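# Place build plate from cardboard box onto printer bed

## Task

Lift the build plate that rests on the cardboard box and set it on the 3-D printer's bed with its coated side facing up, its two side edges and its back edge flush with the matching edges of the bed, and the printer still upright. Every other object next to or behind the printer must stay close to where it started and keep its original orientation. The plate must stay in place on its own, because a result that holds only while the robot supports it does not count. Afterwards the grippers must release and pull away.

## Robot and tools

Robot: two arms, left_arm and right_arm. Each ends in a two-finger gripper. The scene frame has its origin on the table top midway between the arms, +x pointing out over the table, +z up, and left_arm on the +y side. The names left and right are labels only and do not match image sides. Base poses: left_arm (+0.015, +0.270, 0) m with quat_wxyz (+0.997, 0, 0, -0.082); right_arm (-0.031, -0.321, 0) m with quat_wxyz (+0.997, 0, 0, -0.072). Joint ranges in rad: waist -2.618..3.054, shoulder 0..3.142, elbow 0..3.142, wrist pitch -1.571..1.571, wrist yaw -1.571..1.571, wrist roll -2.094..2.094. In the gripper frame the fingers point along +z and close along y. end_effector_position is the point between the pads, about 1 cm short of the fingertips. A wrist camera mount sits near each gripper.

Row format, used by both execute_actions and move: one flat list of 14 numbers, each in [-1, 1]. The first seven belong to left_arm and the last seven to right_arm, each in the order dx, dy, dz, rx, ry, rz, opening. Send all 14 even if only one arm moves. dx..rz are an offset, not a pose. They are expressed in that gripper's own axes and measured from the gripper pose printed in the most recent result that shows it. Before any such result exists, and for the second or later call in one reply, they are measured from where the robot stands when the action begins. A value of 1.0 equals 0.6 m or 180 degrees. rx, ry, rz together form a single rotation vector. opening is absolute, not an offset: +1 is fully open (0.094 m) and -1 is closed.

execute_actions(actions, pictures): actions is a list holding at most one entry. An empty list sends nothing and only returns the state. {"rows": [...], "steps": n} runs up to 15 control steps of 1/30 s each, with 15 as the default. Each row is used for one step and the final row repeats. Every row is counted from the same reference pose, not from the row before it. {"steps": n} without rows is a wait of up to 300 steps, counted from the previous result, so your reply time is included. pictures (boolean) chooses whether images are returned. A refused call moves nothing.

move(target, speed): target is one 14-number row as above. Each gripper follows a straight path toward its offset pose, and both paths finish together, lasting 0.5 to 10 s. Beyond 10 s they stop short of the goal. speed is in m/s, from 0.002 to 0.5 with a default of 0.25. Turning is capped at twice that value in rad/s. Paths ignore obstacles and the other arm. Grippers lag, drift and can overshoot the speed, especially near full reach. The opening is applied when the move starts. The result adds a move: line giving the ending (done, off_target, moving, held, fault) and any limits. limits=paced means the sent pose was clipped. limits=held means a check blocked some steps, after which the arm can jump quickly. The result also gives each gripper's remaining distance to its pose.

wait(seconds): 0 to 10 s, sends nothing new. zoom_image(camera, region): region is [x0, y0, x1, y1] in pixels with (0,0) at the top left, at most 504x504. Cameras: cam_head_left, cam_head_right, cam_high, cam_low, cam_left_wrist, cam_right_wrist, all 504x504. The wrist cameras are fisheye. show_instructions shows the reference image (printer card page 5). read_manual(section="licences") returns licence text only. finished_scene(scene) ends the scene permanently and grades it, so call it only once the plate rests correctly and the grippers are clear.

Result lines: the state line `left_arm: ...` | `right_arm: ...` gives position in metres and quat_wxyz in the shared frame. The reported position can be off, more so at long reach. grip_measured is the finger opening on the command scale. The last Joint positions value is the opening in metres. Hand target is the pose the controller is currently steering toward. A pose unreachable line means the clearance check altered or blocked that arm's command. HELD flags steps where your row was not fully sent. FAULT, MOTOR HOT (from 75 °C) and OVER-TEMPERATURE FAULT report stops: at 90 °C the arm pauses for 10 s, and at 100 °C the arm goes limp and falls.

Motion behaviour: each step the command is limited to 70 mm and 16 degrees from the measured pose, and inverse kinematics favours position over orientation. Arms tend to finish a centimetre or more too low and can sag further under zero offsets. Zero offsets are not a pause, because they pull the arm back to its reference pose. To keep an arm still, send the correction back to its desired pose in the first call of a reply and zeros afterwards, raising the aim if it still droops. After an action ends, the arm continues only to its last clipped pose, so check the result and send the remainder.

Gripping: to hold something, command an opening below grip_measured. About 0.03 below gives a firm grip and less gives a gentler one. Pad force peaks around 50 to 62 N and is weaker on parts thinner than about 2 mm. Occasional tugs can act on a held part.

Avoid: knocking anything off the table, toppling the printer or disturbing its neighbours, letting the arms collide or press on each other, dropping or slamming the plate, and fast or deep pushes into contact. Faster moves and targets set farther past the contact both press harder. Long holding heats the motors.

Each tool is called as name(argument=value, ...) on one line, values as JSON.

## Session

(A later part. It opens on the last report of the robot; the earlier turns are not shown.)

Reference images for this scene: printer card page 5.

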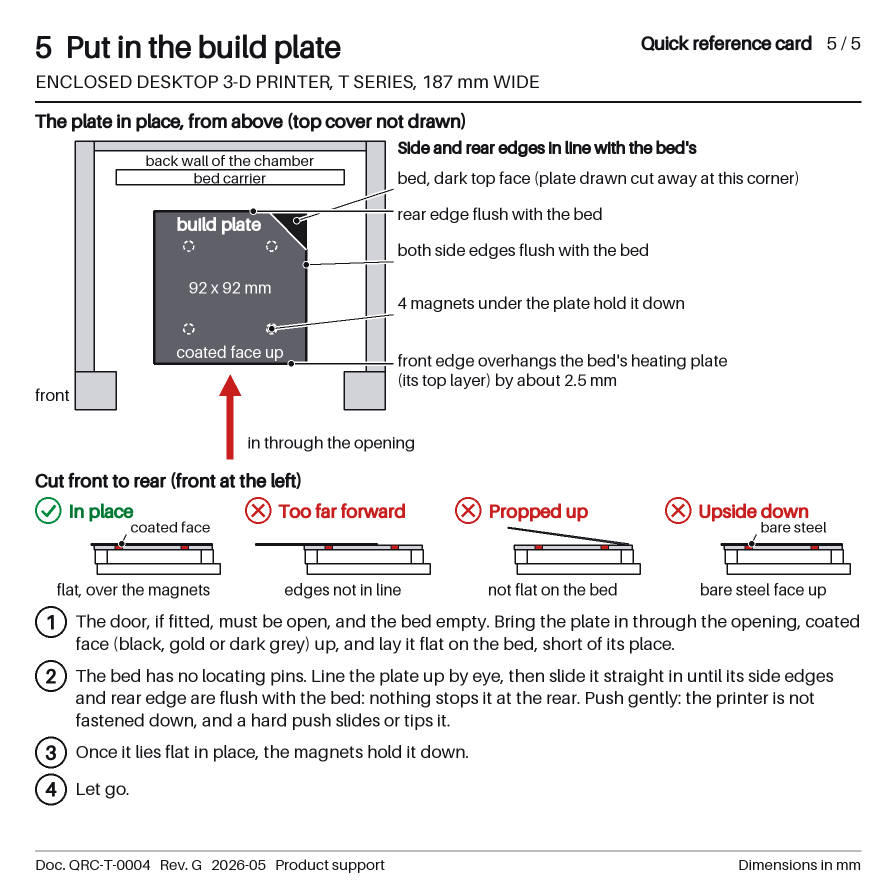

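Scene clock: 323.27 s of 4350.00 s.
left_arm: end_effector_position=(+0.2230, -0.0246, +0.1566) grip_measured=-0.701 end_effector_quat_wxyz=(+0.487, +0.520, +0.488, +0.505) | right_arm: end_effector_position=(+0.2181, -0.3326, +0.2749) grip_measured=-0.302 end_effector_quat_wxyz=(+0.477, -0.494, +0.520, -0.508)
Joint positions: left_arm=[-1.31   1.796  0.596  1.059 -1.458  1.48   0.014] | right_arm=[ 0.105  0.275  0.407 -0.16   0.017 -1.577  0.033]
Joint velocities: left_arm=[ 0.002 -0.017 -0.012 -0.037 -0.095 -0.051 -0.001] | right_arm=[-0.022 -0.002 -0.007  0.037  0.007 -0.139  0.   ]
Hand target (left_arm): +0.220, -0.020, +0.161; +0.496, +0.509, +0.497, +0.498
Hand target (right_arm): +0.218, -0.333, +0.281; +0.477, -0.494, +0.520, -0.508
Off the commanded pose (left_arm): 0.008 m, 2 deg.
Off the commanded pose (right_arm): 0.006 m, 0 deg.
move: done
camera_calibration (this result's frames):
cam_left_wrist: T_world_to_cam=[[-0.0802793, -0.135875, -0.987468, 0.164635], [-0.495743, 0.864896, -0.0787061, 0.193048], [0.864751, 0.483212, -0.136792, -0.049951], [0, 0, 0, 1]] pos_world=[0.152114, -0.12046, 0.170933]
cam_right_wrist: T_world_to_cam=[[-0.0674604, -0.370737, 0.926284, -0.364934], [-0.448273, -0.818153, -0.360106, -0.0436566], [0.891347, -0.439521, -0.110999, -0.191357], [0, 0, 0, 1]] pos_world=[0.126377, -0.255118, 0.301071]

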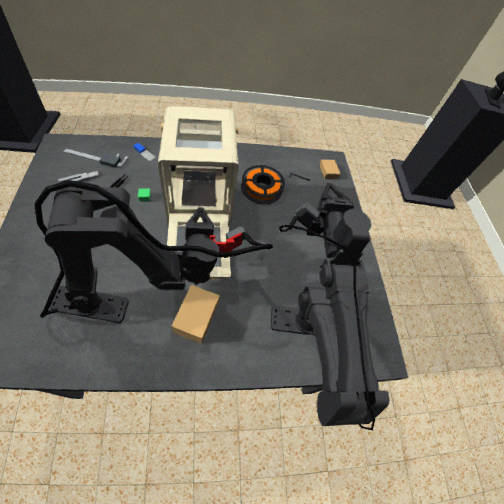

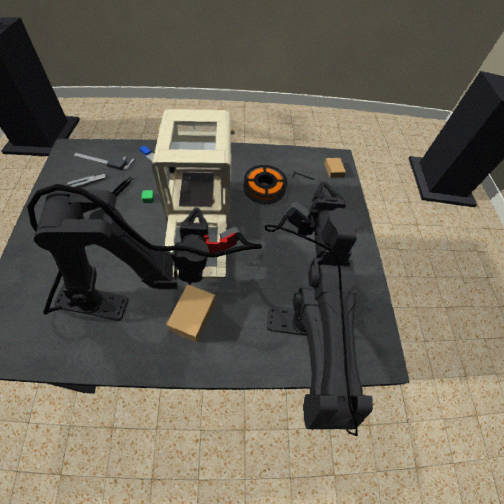

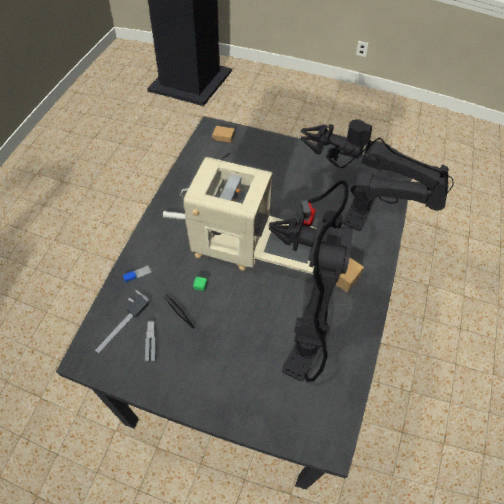

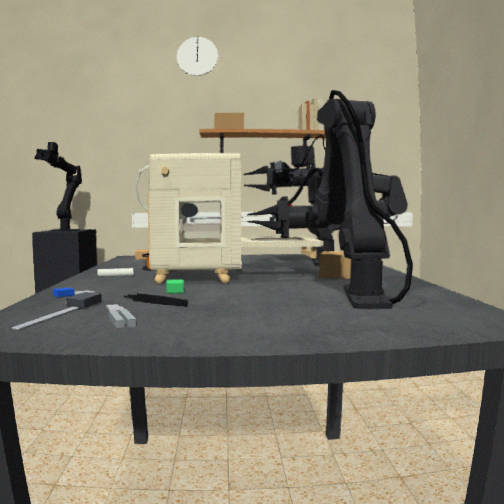

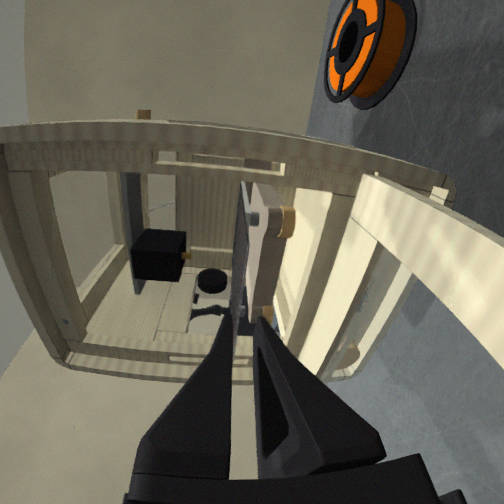

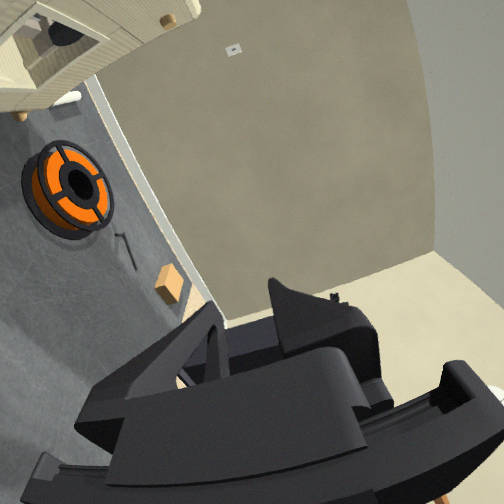

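move(target=[0.008,0.065,-0.005,0,0,-0.02,-0.7,0,-0.01,0,0,0,0,-0.3], speed=0.1)

move(target=[0.005,0.01,0,0,0,-0.5,0.1,0,-0.01,0,0,0,0,-0.3], speed=0.4)

Scene clock: 326.90 s of 4350.00 s.
left_arm: end_effector_position=(+0.2222, -0.0160, +0.1793) grip_measured=-0.701 end_effector_quat_wxyz=(+0.482, +0.524, +0.484, +0.509) | right_arm: end_effector_position=(+0.2181, -0.3326, +0.2749) grip_measured=-0.302 end_effector_quat_wxyz=(+0.477, -0.495, +0.519, -0.508)
Joint positions: left_arm=[-1.31   1.673  0.596  0.912 -1.461  1.474  0.014] | right_arm=[ 0.105  0.275  0.407 -0.16   0.017 -1.578  0.033]
Joint velocities: left_arm=[ 0.007  0.002  0.002 -0.066  0.037 -0.125 -0.002] | right_arm=[-0.007  0.012  0.007  0.007 -0.051  0.007 -0.001]
Hand target (left_arm): +0.221, -0.020, +0.196; +0.504, +0.503, +0.503, +0.490
Hand target (right_arm): +0.218, -0.333, +0.281; +0.477, -0.494, +0.519, -0.508
Off the commanded pose (left_arm): 0.018 m, 5 deg.
Off the commanded pose (right_arm): 0.006 m, 0 deg.
move: off_target (left_arm)
camera_calibration (this result's frames):
cam_left_wrist: T_world_to_cam=[[-0.0818683, -0.11882, -0.989535, 0.189142], [-0.498253, 0.864768, -0.0626157, 0.18471], [0.863158, 0.487912, -0.129999, -0.0511024], [0, 0, 0, 1]] pos_world=[0.151626, -0.112324, 0.192085]
cam_right_wrist: T_world_to_cam=[[-0.0674124, -0.370033, 0.926569, -0.364788], [-0.448271, -0.818437, -0.359464, -0.043928], [0.891352, -0.439586, -0.110702, -0.191462], [0, 0, 0, 1]] pos_world=[0.126377, -0.2551, 0.301016]

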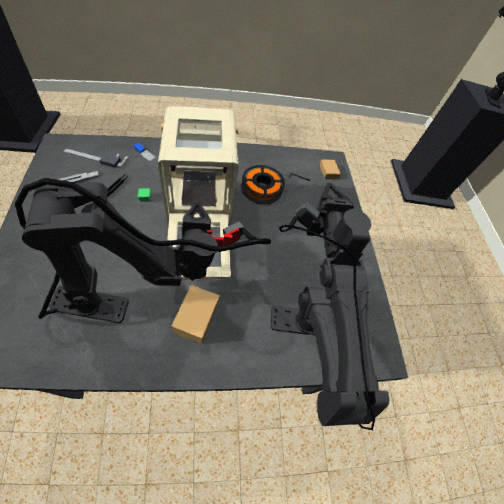

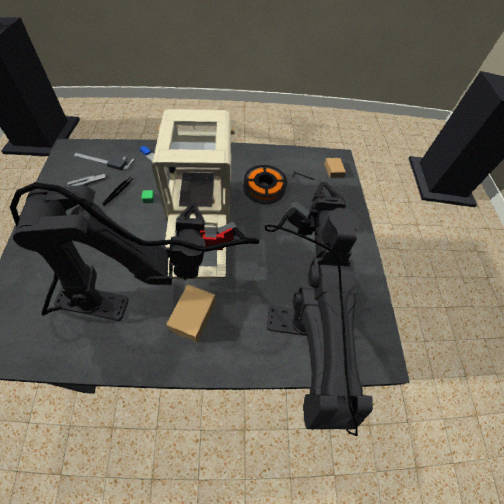

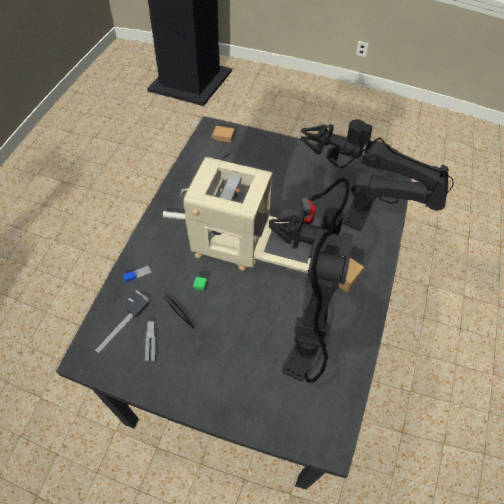

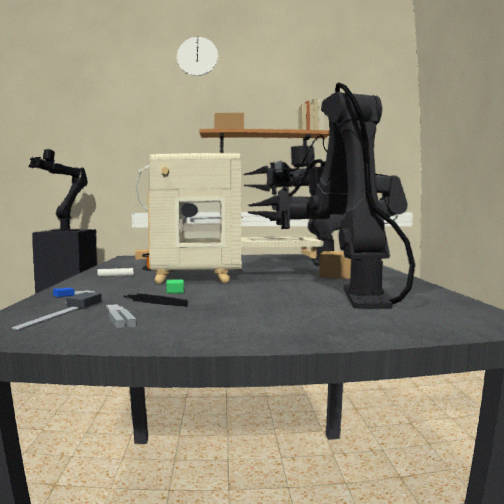

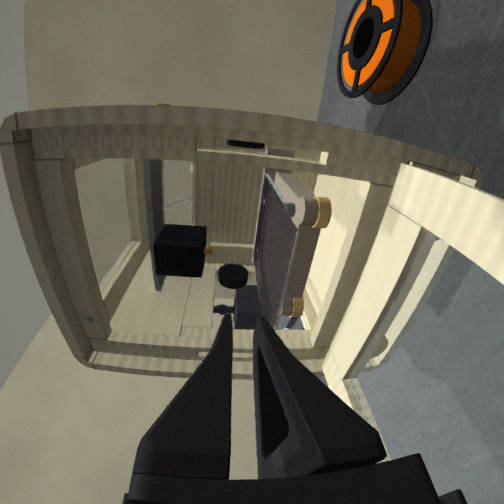

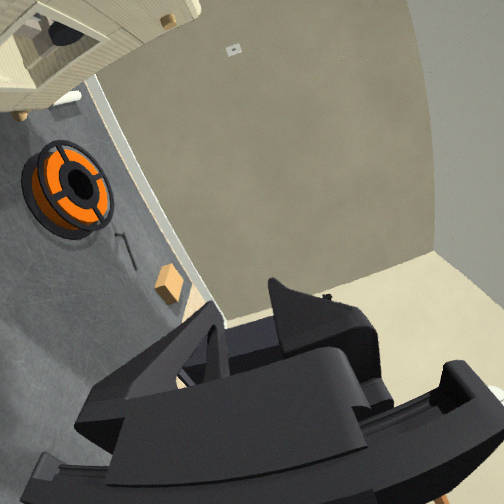

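Scene clock: 329.53 s of 4350.00 s.
left_arm: end_effector_position=(+0.2224, -0.0177, +0.1840) grip_measured=+0.099 end_effector_quat_wxyz=(+0.709, +0.033, +0.704, +0.024) | right_arm: end_effector_position=(+0.2181, -0.3326, +0.2749) grip_measured=-0.302 end_effector_quat_wxyz=(+0.477, -0.495, +0.519, -0.509)
Joint positions: left_arm=[-1.31   1.736  0.577  1.22  -1.461  0.141  0.052] | right_arm=[ 0.105  0.275  0.407 -0.16   0.017 -1.579  0.033]
Joint velocities: left_arm=[-0.002 -0.129 -0.002 -0.286  0.022 -0.242 -0.001] | right_arm=[ 0.002  0.017  0.017 -0.022  0.066  0.007 -0.   ]
Hand target (left_arm): +0.222, -0.013, +0.185; +0.708, +0.028, +0.705, +0.020
Hand target (right_arm): +0.218, -0.333, +0.281; +0.477, -0.494, +0.519, -0.508
Off the commanded pose (left_arm): 0.005 m, 2 deg.
Off the commanded pose (right_arm): 0.006 m, 0 deg.
move: done
camera_calibration (this result's frames):
cam_left_wrist: T_world_to_cam=[[-0.0762754, -0.991513, 0.105279, -0.0245681], [-0.502121, -0.0530243, -0.86317, 0.31843], [0.861427, -0.118701, -0.493815, 0.00676064], [0, 0, 0, 1]] pos_world=[0.152192, -0.00667257, 0.280784]
cam_right_wrist: T_world_to_cam=[[-0.0673644, -0.369329, 0.926854, -0.364643], [-0.448268, -0.81872, -0.358821, -0.0441994], [0.891357, -0.439651, -0.110406, -0.191566], [0, 0, 0, 1]] pos_world=[0.126376, -0.255082, 0.300961]

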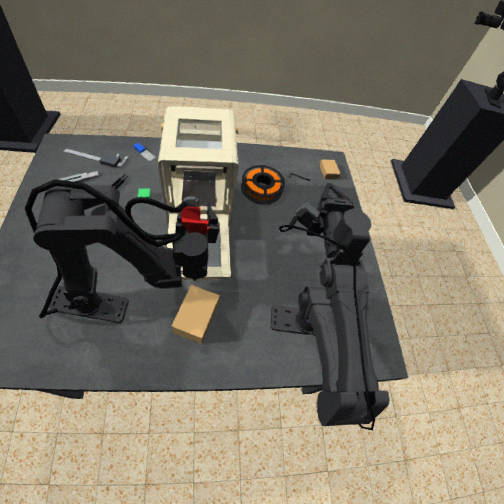

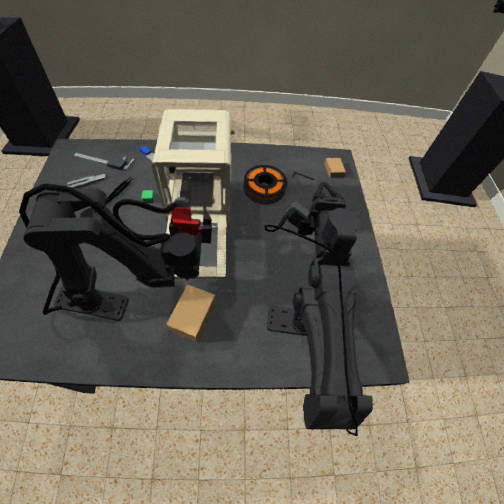

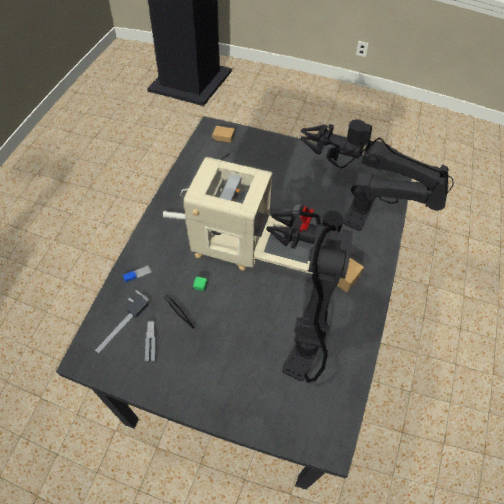

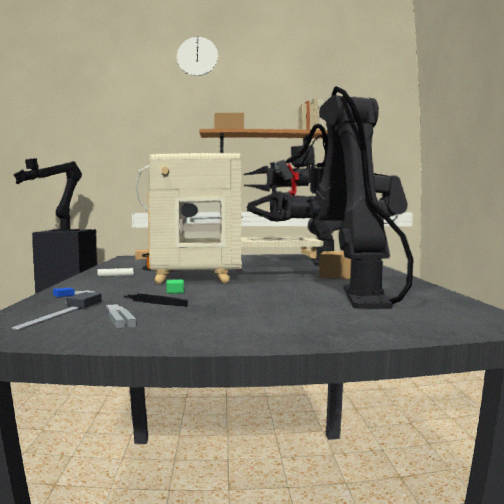

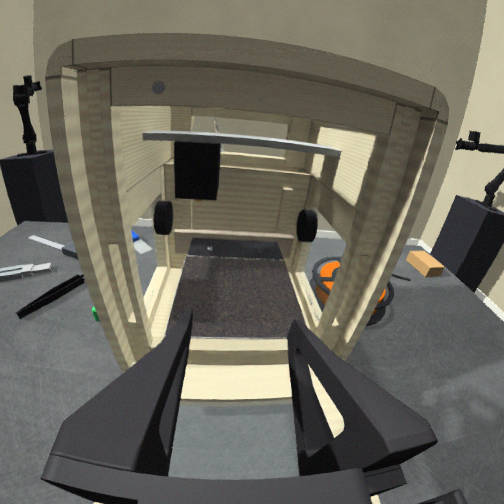

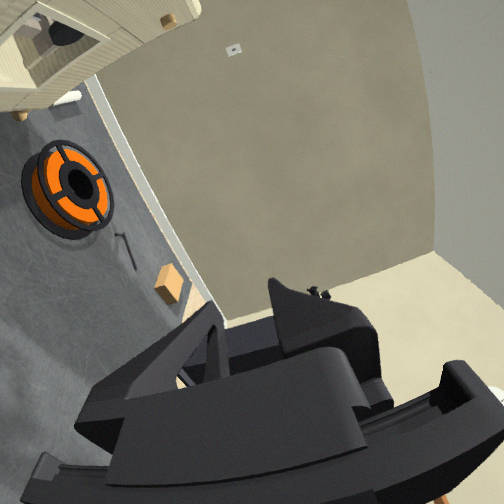

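move(target=[0.037,0.0,0.005,-0.003,0.008,-0.03,0.1,0,-0.01,0,0,0,0,-0.3], speed=0.05)

zoom_image(camera="cam_left_wrist", region=[140, 190, 340, 350])

Scene clock: 334.63 s of 4350.00 s.
left_arm: end_effector_position=(+0.2225, -0.0189, +0.1568) grip_measured=+0.099 end_effector_quat_wxyz=(+0.701, +0.006, +0.713, -0.002) | right_arm: end_effector_position=(+0.2181, -0.3326, +0.2749) grip_measured=-0.302 end_effector_quat_wxyz=(+0.476, -0.495, +0.519, -0.509)
Joint positions: left_arm=[-1.31   1.775  0.577  1.043 -1.461 -0.149  0.052] | right_arm=[ 0.105  0.275  0.407 -0.16   0.017 -1.58   0.033]
Joint velocities: left_arm=[ 0.012 -0.017  0.002 -0.081 -0.007 -0.066 -0.   ] | right_arm=[-0.012  0.012 -0.002 -0.037  0.051 -0.022  0.   ]
Hand target (left_arm): +0.226, -0.016, +0.162; +0.701, -0.004, +0.713, -0.006
Hand target (right_arm): +0.218, -0.332, +0.281; +0.477, -0.495, +0.519, -0.509
Off the commanded pose (left_arm): 0.007 m, 1 deg.
Off the commanded pose (right_arm): 0.006 m, 0 deg.
After step 90, 0.20 s passed at rest.
move: done
camera_calibration (this result's frames):
cam_left_wrist: T_world_to_cam=[[-0.0712662, -0.980811, 0.181466, -0.0357853], [-0.522978, -0.118175, -0.844114, 0.295403], [0.849362, -0.15506, -0.504521, -0.00322344], [0, 0, 0, 1]] pos_world=[0.154677, -0.000689111, 0.254221]
cam_right_wrist: T_world_to_cam=[[-0.0672923, -0.368273, 0.927279, -0.364424], [-0.448265, -0.819144, -0.357857, -0.0446063], [0.891364, -0.439748, -0.109962, -0.191722], [0, 0, 0, 1]] pos_world=[0.126375, -0.255055, 0.300878]

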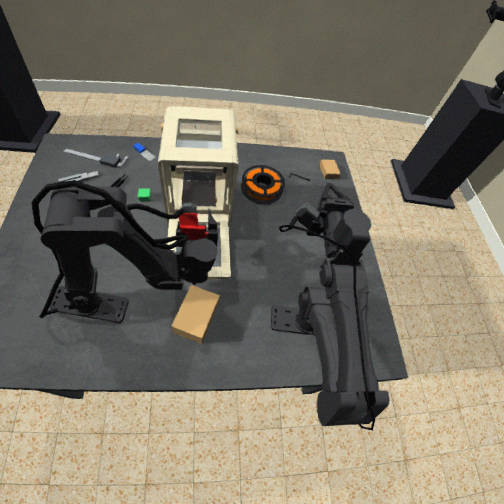

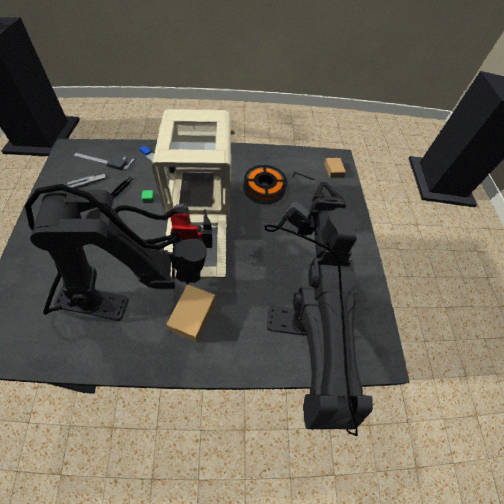

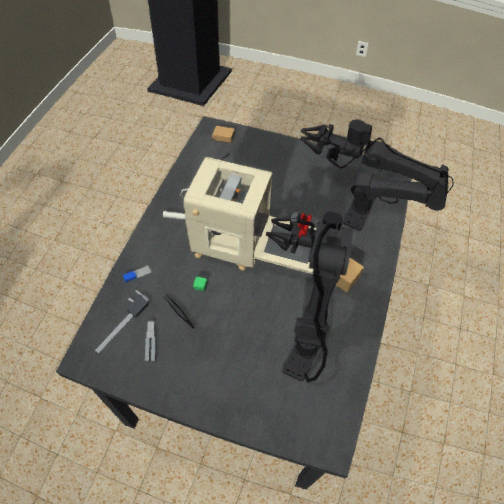

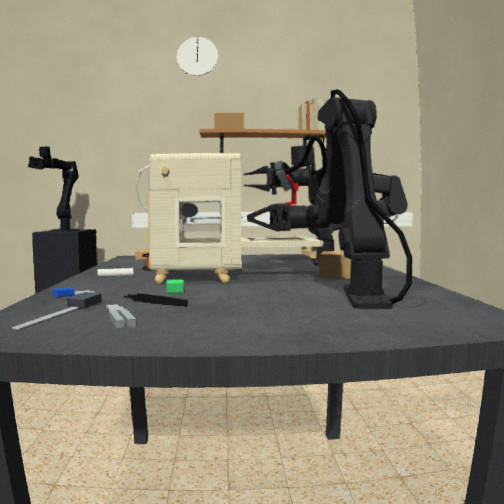

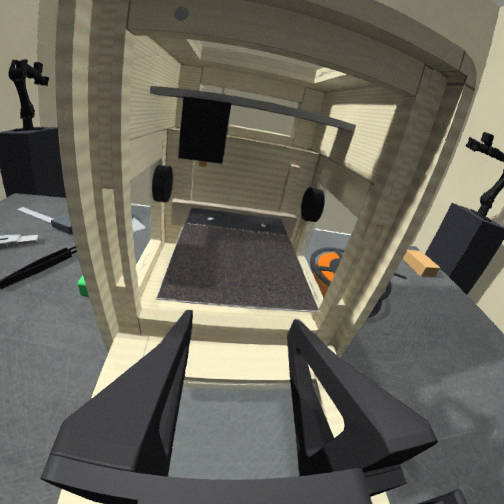

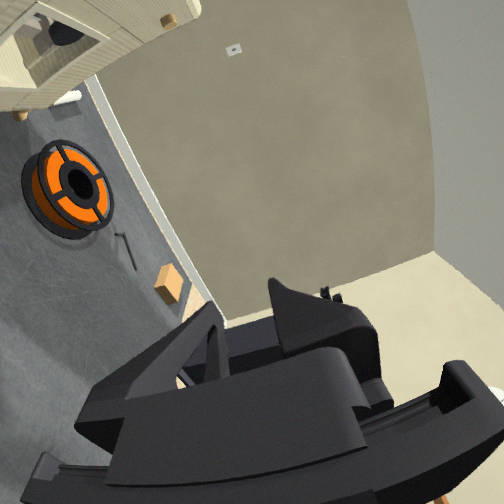

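Region (140, 190, 340, 350) of cam_left_wrist's 504x504 image, scaled by 2.520, with more detail than that image has; it fills the top 403 rows of this view, and the rest is white.

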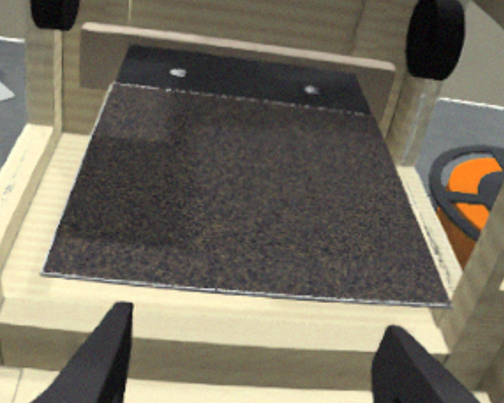

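execute_actions(actions=[{"rows":[[-0.009,0.003,0.008,-0.003,0,-0.005,0.1,0,-0.01,0,0,0,0,-0.3],[-0.009,0.003,0.010,-0.003,0,-0.005,0.1,0,-0.01,0,0,0,0,-0.3],[-0.01,0.003,0.012,-0.003,0,-0.005,0.1,0,-0.01,0,0,0,0,-0.3],[-0.01,0.002,0.014,-0.003,0,-0.005,0.1,0,-0.01,0,0,0,0,-0.3],[-0.011,0.002,0.016,-0.003,0,-0.005,0.1,0,-0.01,0,0,0,0,-0.3],[-0.011,0.002,0.018,-0.003,0,-0.005,0.1,0,-0.01,0,0,0,0,-0.3],[-0.012,0.001,0.020,-0.003,0,-0.005,0.1,0,-0.01,0,0,0,0,-0.3],[-0.012,0.001,0.022,-0.003,0,-0.005,0.1,0,-0.01,0,0,0,0,-0.3],[-0.012,0.001,0.024,-0.003,0,-0.005,0.1,0,-0.01,0,0,0,0,-0.3],[-0.013,0,0.026,-0.003,0,-0.005,0.1,0,-0.01,0,0,0,0,-0.3],[-0.013,0,0.028,-0.003,0,-0.005,0.1,0,-0.01,0,0,0,0,-0.3],[-0.013,0,0.030,-0.003,0,-0.005,0.1,0,-0.01,0,0,0,0,-0.3],[-0.013,0,0.032,-0.003,0,-0.005,0.1,0,-0.01,0,0,0,0,-0.3],[-0.013,0,0.034,-0.003,0,-0.005,0.1,0,-0.01,0,0,0,0,-0.3],[-0.013,0,0.036,-0.003,0,-0.005,0.1,0,-0.01,0,0,0,0,-0.3]],"steps":15}])

zoom_image(camera="cam_left_wrist", region=[140, 190, 340, 350])

Scene clock: 344.07 s of 4350.00 s.
left_arm: end_effector_position=(+0.2374, -0.0148, +0.1554) grip_measured=+0.099 end_effector_quat_wxyz=(+0.699, +0.006, +0.715, +0.006) | right_arm: end_effector_position=(+0.2181, -0.3326, +0.2749) grip_measured=-0.302 end_effector_quat_wxyz=(+0.476, -0.495, +0.519, -0.509)
Joint positions: left_arm=[-1.258  1.775  0.577  1.039 -1.42  -0.14   0.052] | right_arm=[ 0.105  0.275  0.407 -0.16   0.017 -1.581  0.033]
Joint velocities: left_arm=[ 0.095 -0.012 -0.002  0.007  0.066  0.081 -0.001] | right_arm=[-0.002 -0.012 -0.012 -0.051 -0.007 -0.051 -0.   ]
Hand target (left_arm): +0.244, -0.018, +0.165; +0.701, -0.003, +0.714, -0.004
Hand target (right_arm): +0.218, -0.332, +0.281; +0.476, -0.495, +0.519, -0.509
Off the commanded pose (left_arm): 0.012 m, 2 deg.
Off the commanded pose (right_arm): 0.006 m, 0 deg.
Steps of this call (steps 1 to 90: nothing new was sent; then 5.93 s passed at rest; steps 91 to 105: all 15 steps of this action). Readings (end_effector_position):
91: left_arm (+0.2225, -0.0188, +0.1560) | right_arm (+0.2181, -0.3326, +0.2749)
92: left_arm (+0.2227, -0.0188, +0.1560) | right_arm (+0.2181, -0.3326, +0.2749)
94: left_arm (+0.2246, -0.0181, +0.1559) | right_arm (+0.2181, -0.3326, +0.2749)
98: left_arm (+0.2298, -0.0161, +0.1556) | right_arm (+0.2181, -0.3326, +0.2749)
105: the state above
camera_calibration (this result's frames):
cam_left_wrist: T_world_to_cam=[[-0.0581814, -0.983862, 0.169203, -0.0316338], [-0.527224, -0.113644, -0.842093, 0.303215], [0.847732, -0.138202, -0.512104, -0.0141829], [0, 0, 0, 1]] pos_world=[0.170045, 0.00137519, 0.253424]
cam_right_wrist: T_world_to_cam=[[-0.0672443, -0.367568, 0.927562, -0.364278], [-0.448262, -0.819426, -0.357214, -0.0448774], [0.891369, -0.439812, -0.109665, -0.191825], [0, 0, 0, 1]] pos_world=[0.126375, -0.255038, 0.300823]

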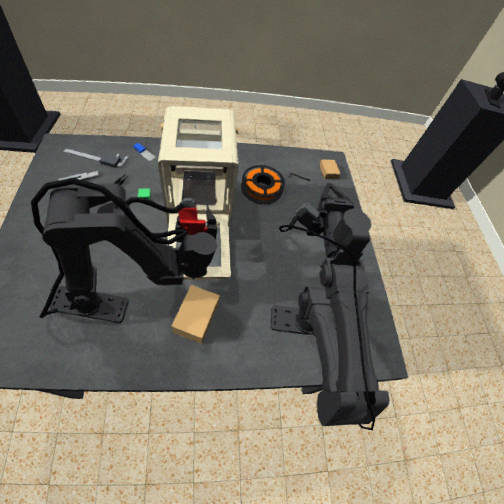

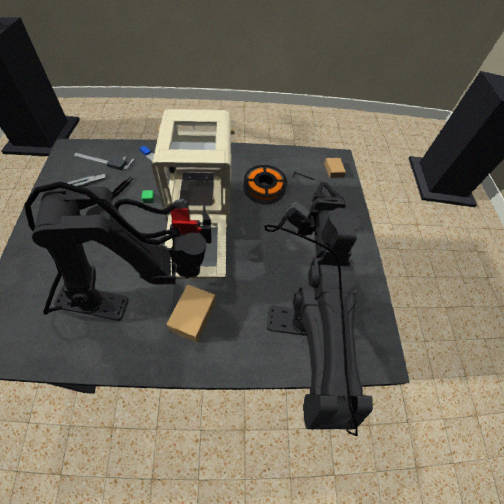

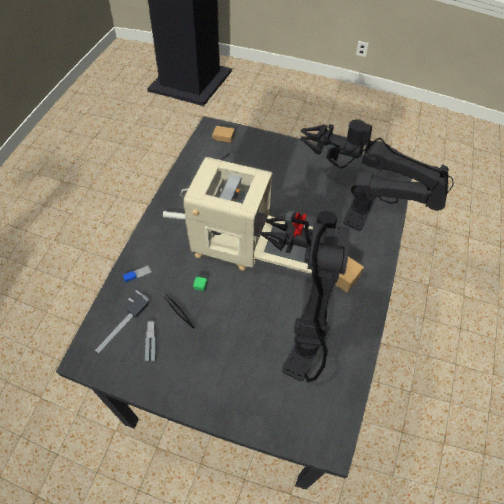

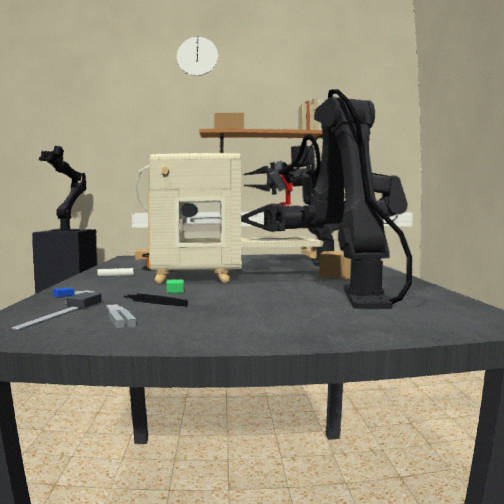

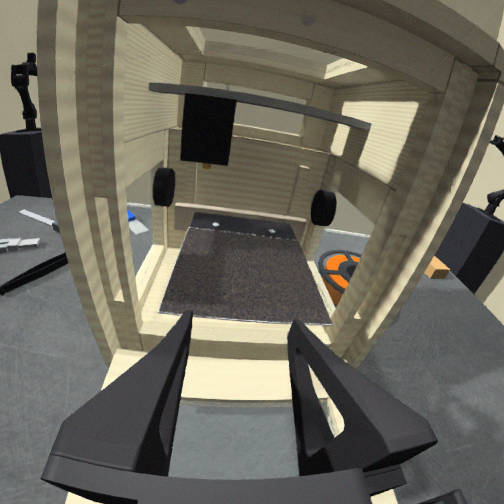

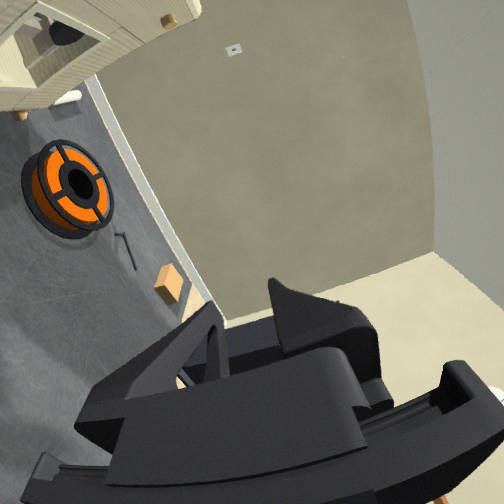

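Region (140, 190, 340, 350) of cam_left_wrist's 504x504 image, scaled by 2.520, with more detail than that image has; it fills the top 403 rows of this view, and the rest is white.

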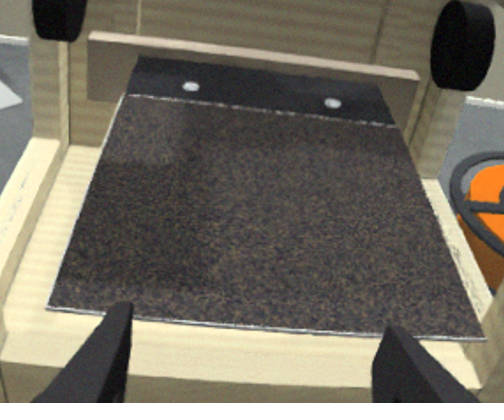

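execute_actions(actions=[{"rows":[[-0.017,-0.008,0.012,0.002,0,-0.008,0.1,0,-0.01,0,0,0,0,-0.3],[-0.018,-0.009,0.0135,0.002,0,-0.008,0.1,0,-0.01,0,0,0,0,-0.3],[-0.019,-0.01,0.015,0.002,0,-0.008,0.1,0,-0.01,0,0,0,0,-0.3],[-0.02,-0.011,0.0165,0.002,0,-0.008,0.1,0,-0.01,0,0,0,0,-0.3],[-0.02,-0.012,0.018,0.002,0,-0.008,0.1,0,-0.01,0,0,0,0,-0.3],[-0.021,-0.012,0.0195,0.002,0,-0.008,0.1,0,-0.01,0,0,0,0,-0.3],[-0.021,-0.013,0.021,0.002,0,-0.008,0.1,0,-0.01,0,0,0,0,-0.3],[-0.021,-0.013,0.0225,0.002,0,-0.008,0.1,0,-0.01,0,0,0,0,-0.3],[-0.021,-0.013,0.024,0.002,0,-0.008,0.1,0,-0.01,0,0,0,0,-0.3],[-0.021,-0.013,0.0255,0.002,0,-0.008,0.1,0,-0.01,0,0,0,0,-0.3],[-0.021,-0.013,0.027,0.002,0,-0.008,0.1,0,-0.01,0,0,0,0,-0.3],[-0.021,-0.013,0.0285,0.002,0,-0.008,0.1,0,-0.01,0,0,0,0,-0.3],[-0.021,-0.013,0.030,0.002,0,-0.008,0.1,0,-0.01,0,0,0,0,-0.3]],"steps":15}])

zoom_image(camera="cam_left_wrist", region=[140, 190, 340, 350])

Scene clock: 351.80 s of 4350.00 s.
left_arm: end_effector_position=(+0.2499, -0.0151, +0.1564) grip_measured=+0.099 end_effector_quat_wxyz=(+0.697, +0.009, +0.717, +0.005) | right_arm: end_effector_position=(+0.2181, -0.3326, +0.2749) grip_measured=-0.302 end_effector_quat_wxyz=(+0.476, -0.495, +0.519, -0.509)
Joint positions: left_arm=[-1.215  1.775  0.584  1.045 -1.372 -0.123  0.052] | right_arm=[ 0.105  0.275  0.407 -0.16   0.017 -1.581  0.033]
Joint velocities: left_arm=[ 0.042 -0.017  0.085  0.007  0.095  0.11  -0.   ] | right_arm=[-0.022  0.012  0.007 -0.037 -0.037 -0.022 -0.   ]
Hand target (left_arm): +0.255, -0.022, +0.168; +0.699, -0.001, +0.715, -0.004
Hand target (right_arm): +0.218, -0.332, +0.281; +0.476, -0.495, +0.519, -0.509
Off the commanded pose (left_arm): 0.015 m, 2 deg.
Off the commanded pose (right_arm): 0.006 m, 0 deg.
Steps of this call (steps 1 to 90: nothing new was sent; then 4.23 s passed at rest; steps 91 to 105: all 15 steps of this action). Readings (end_effector_position):
91: left_arm (+0.2398, -0.0154, +0.1558) | right_arm (+0.2181, -0.3326, +0.2749)
92: left_arm (+0.2398, -0.0157, +0.1557) | right_arm (+0.2181, -0.3326, +0.2749)
94: left_arm (+0.2406, -0.0158, +0.1556) | right_arm (+0.2181, -0.3326, +0.2749)
98: left_arm (+0.2440, -0.0150, +0.1553) | right_arm (+0.2181, -0.3326, +0.2749)
105: the state above
camera_calibration (this result's frames):
cam_left_wrist: T_world_to_cam=[[-0.06246, -0.98382, 0.167917, -0.0301058], [-0.531977, -0.109535, -0.839645, 0.311521], [0.844452, -0.141772, -0.516528, -0.0228326], [0, 0, 0, 1]] pos_world=[0.183123, 0.00126684, 0.254828]
cam_right_wrist: T_world_to_cam=[[-0.0671963, -0.366863, 0.927845, -0.364132], [-0.44826, -0.819708, -0.35657, -0.0451484], [0.891374, -0.439876, -0.109369, -0.191929], [0, 0, 0, 1]] pos_world=[0.126374, -0.25502, 0.300768]

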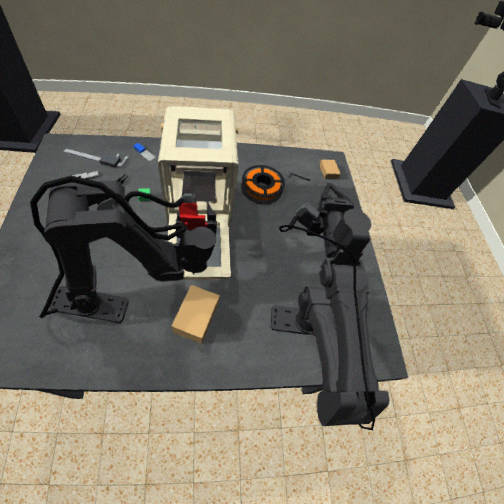

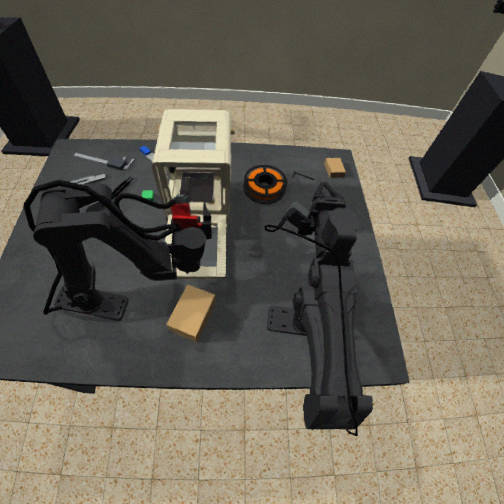

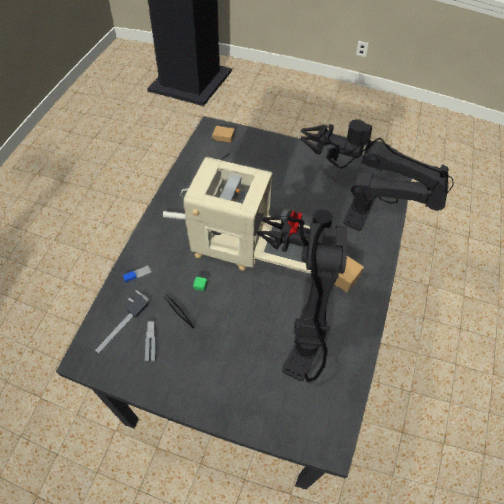

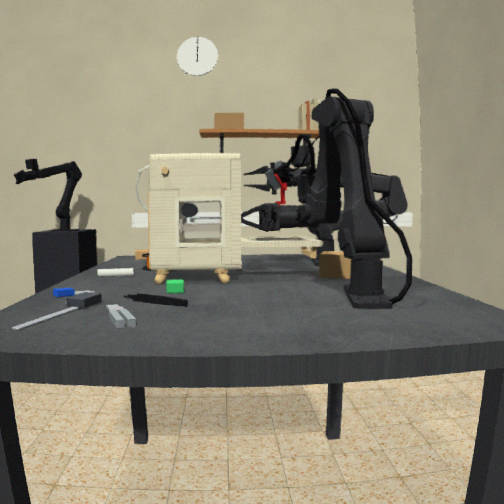

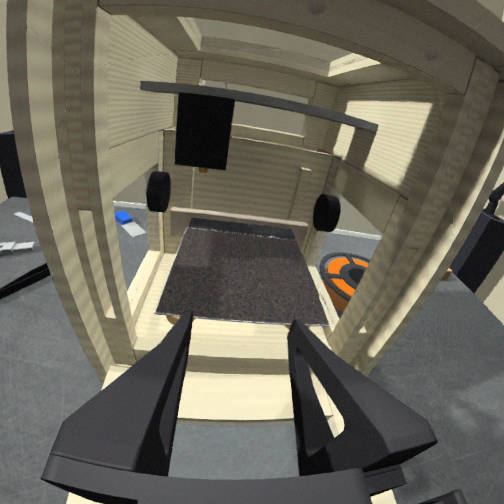

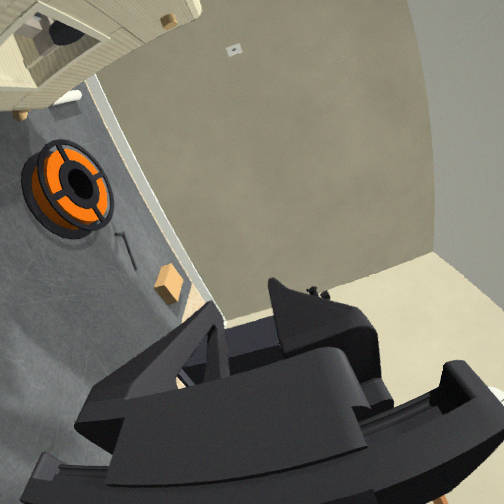

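Region (140, 190, 340, 350) of cam_left_wrist's 504x504 image, scaled by 2.520, with more detail than that image has; it fills the top 403 rows of this view, and the rest is white.

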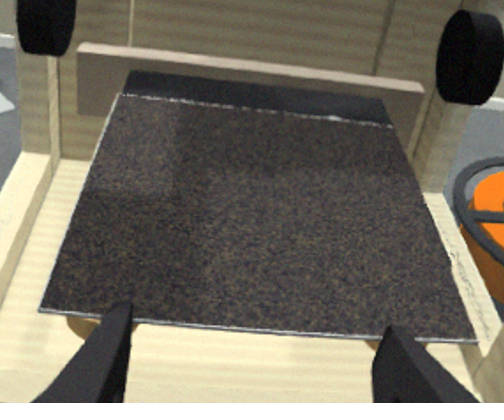

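execute_actions(actions=[{"rows":[[-0.019,-0.012,0.010,0.002,-0.002,-0.008,0.1,0,-0.01,0,0,0,0,-0.3],[-0.019,-0.0125,0.0115,0.002,-0.002,-0.008,0.1,0,-0.01,0,0,0,0,-0.3],[-0.019,-0.013,0.013,0.002,-0.002,-0.008,0.1,0,-0.01,0,0,0,0,-0.3],[-0.019,-0.0135,0.0145,0.002,-0.002,-0.008,0.1,0,-0.01,0,0,0,0,-0.3],[-0.019,-0.014,0.016,0.002,-0.002,-0.008,0.1,0,-0.01,0,0,0,0,-0.3],[-0.019,-0.0145,0.0175,0.002,-0.002,-0.008,0.1,0,-0.01,0,0,0,0,-0.3],[-0.019,-0.015,0.019,0.002,-0.002,-0.008,0.1,0,-0.01,0,0,0,0,-0.3],[-0.019,-0.0155,0.0205,0.002,-0.002,-0.008,0.1,0,-0.01,0,0,0,0,-0.3],[-0.019,-0.016,0.022,0.002,-0.002,-0.008,0.1,0,-0.01,0,0,0,0,-0.3]],"steps":15}])

zoom_image(camera="cam_left_wrist", region=[140, 190, 340, 350])

Scene clock: 363.27 s of 4350.00 s.
left_arm: end_effector_position=(+0.2573, -0.0160, +0.1570) grip_measured=+0.099 end_effector_quat_wxyz=(+0.696, +0.015, +0.718, +0.006) | right_arm: end_effector_position=(+0.2181, -0.3326, +0.2749) grip_measured=-0.302 end_effector_quat_wxyz=(+0.476, -0.496, +0.518, -0.509)
Joint positions: left_arm=[-1.19   1.775  0.589  1.045 -1.339 -0.109  0.052] | right_arm=[ 0.105  0.275  0.407 -0.16   0.017 -1.582  0.033]
Joint velocities: left_arm=[-0.007  0.007  0.012 -0.022  0.007 -0.007 -0.   ] | right_arm=[ 0.007 -0.007  0.002 -0.022 -0.095 -0.007 -0.001]
Hand target (left_arm): +0.263, -0.024, +0.168; +0.699, +0.002, +0.715, -0.006
Hand target (right_arm): +0.218, -0.332, +0.281; +0.476, -0.495, +0.518, -0.509
Off the commanded pose (left_arm): 0.015 m, 2 deg.
Off the commanded pose (right_arm): 0.006 m, 0 deg.
Steps of this call (steps 1 to 90: nothing new was sent; then 7.97 s passed at rest; steps 91 to 105: all 15 steps of this action). Readings (end_effector_position):
91: left_arm (+0.2507, -0.0167, +0.1576) | right_arm (+0.2181, -0.3326, +0.2749)
92: left_arm (+0.2507, -0.0171, +0.1576) | right_arm (+0.2181, -0.3326, +0.2749)
94: left_arm (+0.2514, -0.0172, +0.1575) | right_arm (+0.2181, -0.3326, +0.2749)
98: left_arm (+0.2548, -0.0165, +0.1572) | right_arm (+0.2181, -0.3326, +0.2749)
105: the state above
camera_calibration (this result's frames):
cam_left_wrist: T_world_to_cam=[[-0.0695314, -0.984732, 0.159587, -0.027558], [-0.535616, -0.0981082, -0.838743, 0.316763], [0.841594, -0.143796, -0.520616, -0.0275528], [0, 0, 0, 1]] pos_world=[0.190936, -0.0000221642, 0.255737]
cam_right_wrist: T_world_to_cam=[[-0.0671483, -0.366158, 0.928127, -0.363985], [-0.448257, -0.819989, -0.355927, -0.0454193], [0.891379, -0.43994, -0.109072, -0.192033], [0, 0, 0, 1]] pos_world=[0.126374, -0.255002, 0.300713]

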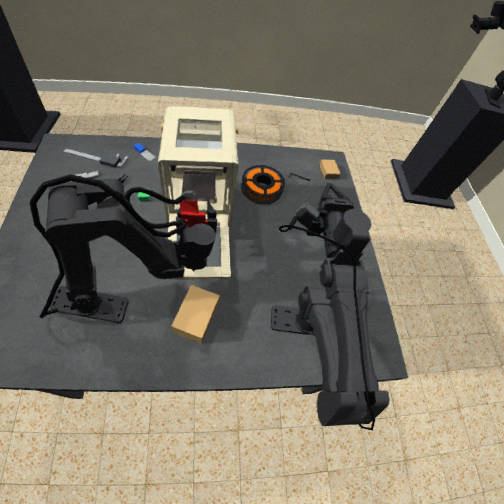

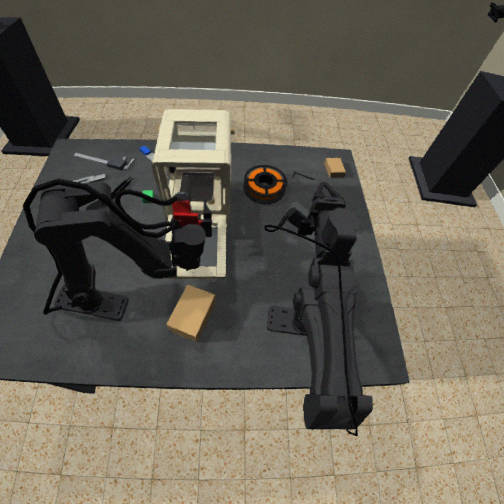

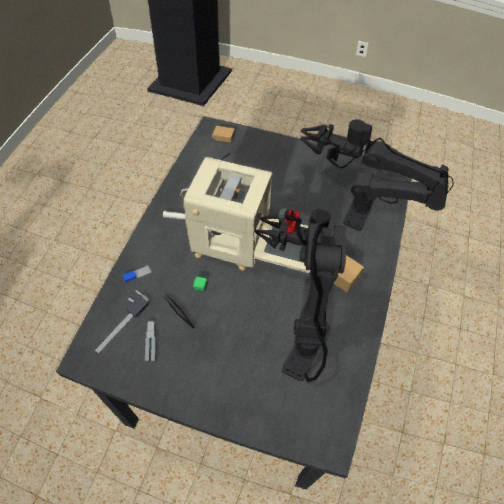

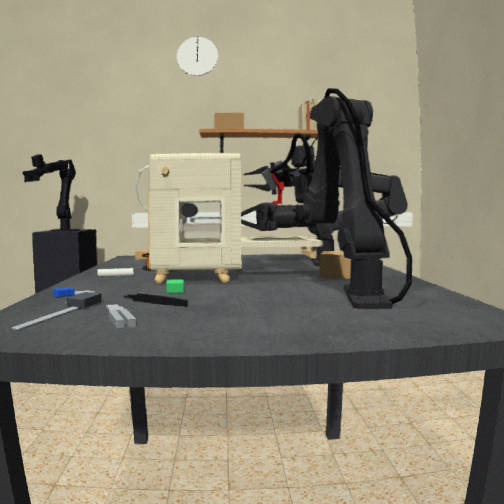

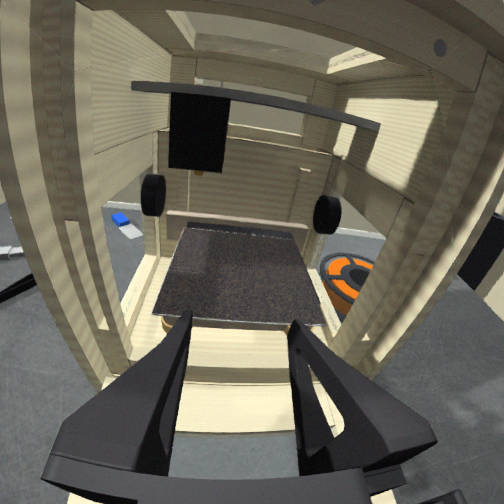

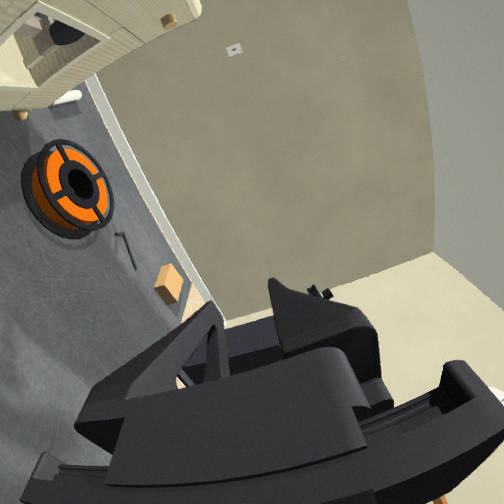

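Region (140, 190, 340, 350) of cam_left_wrist's 504x504 image, scaled by 2.520, with more detail than that image has; it fills the top 403 rows of this view, and the rest is white.

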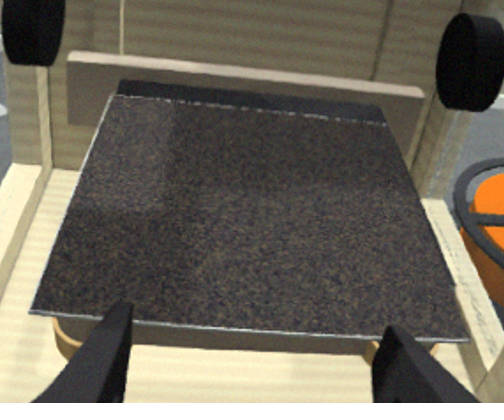

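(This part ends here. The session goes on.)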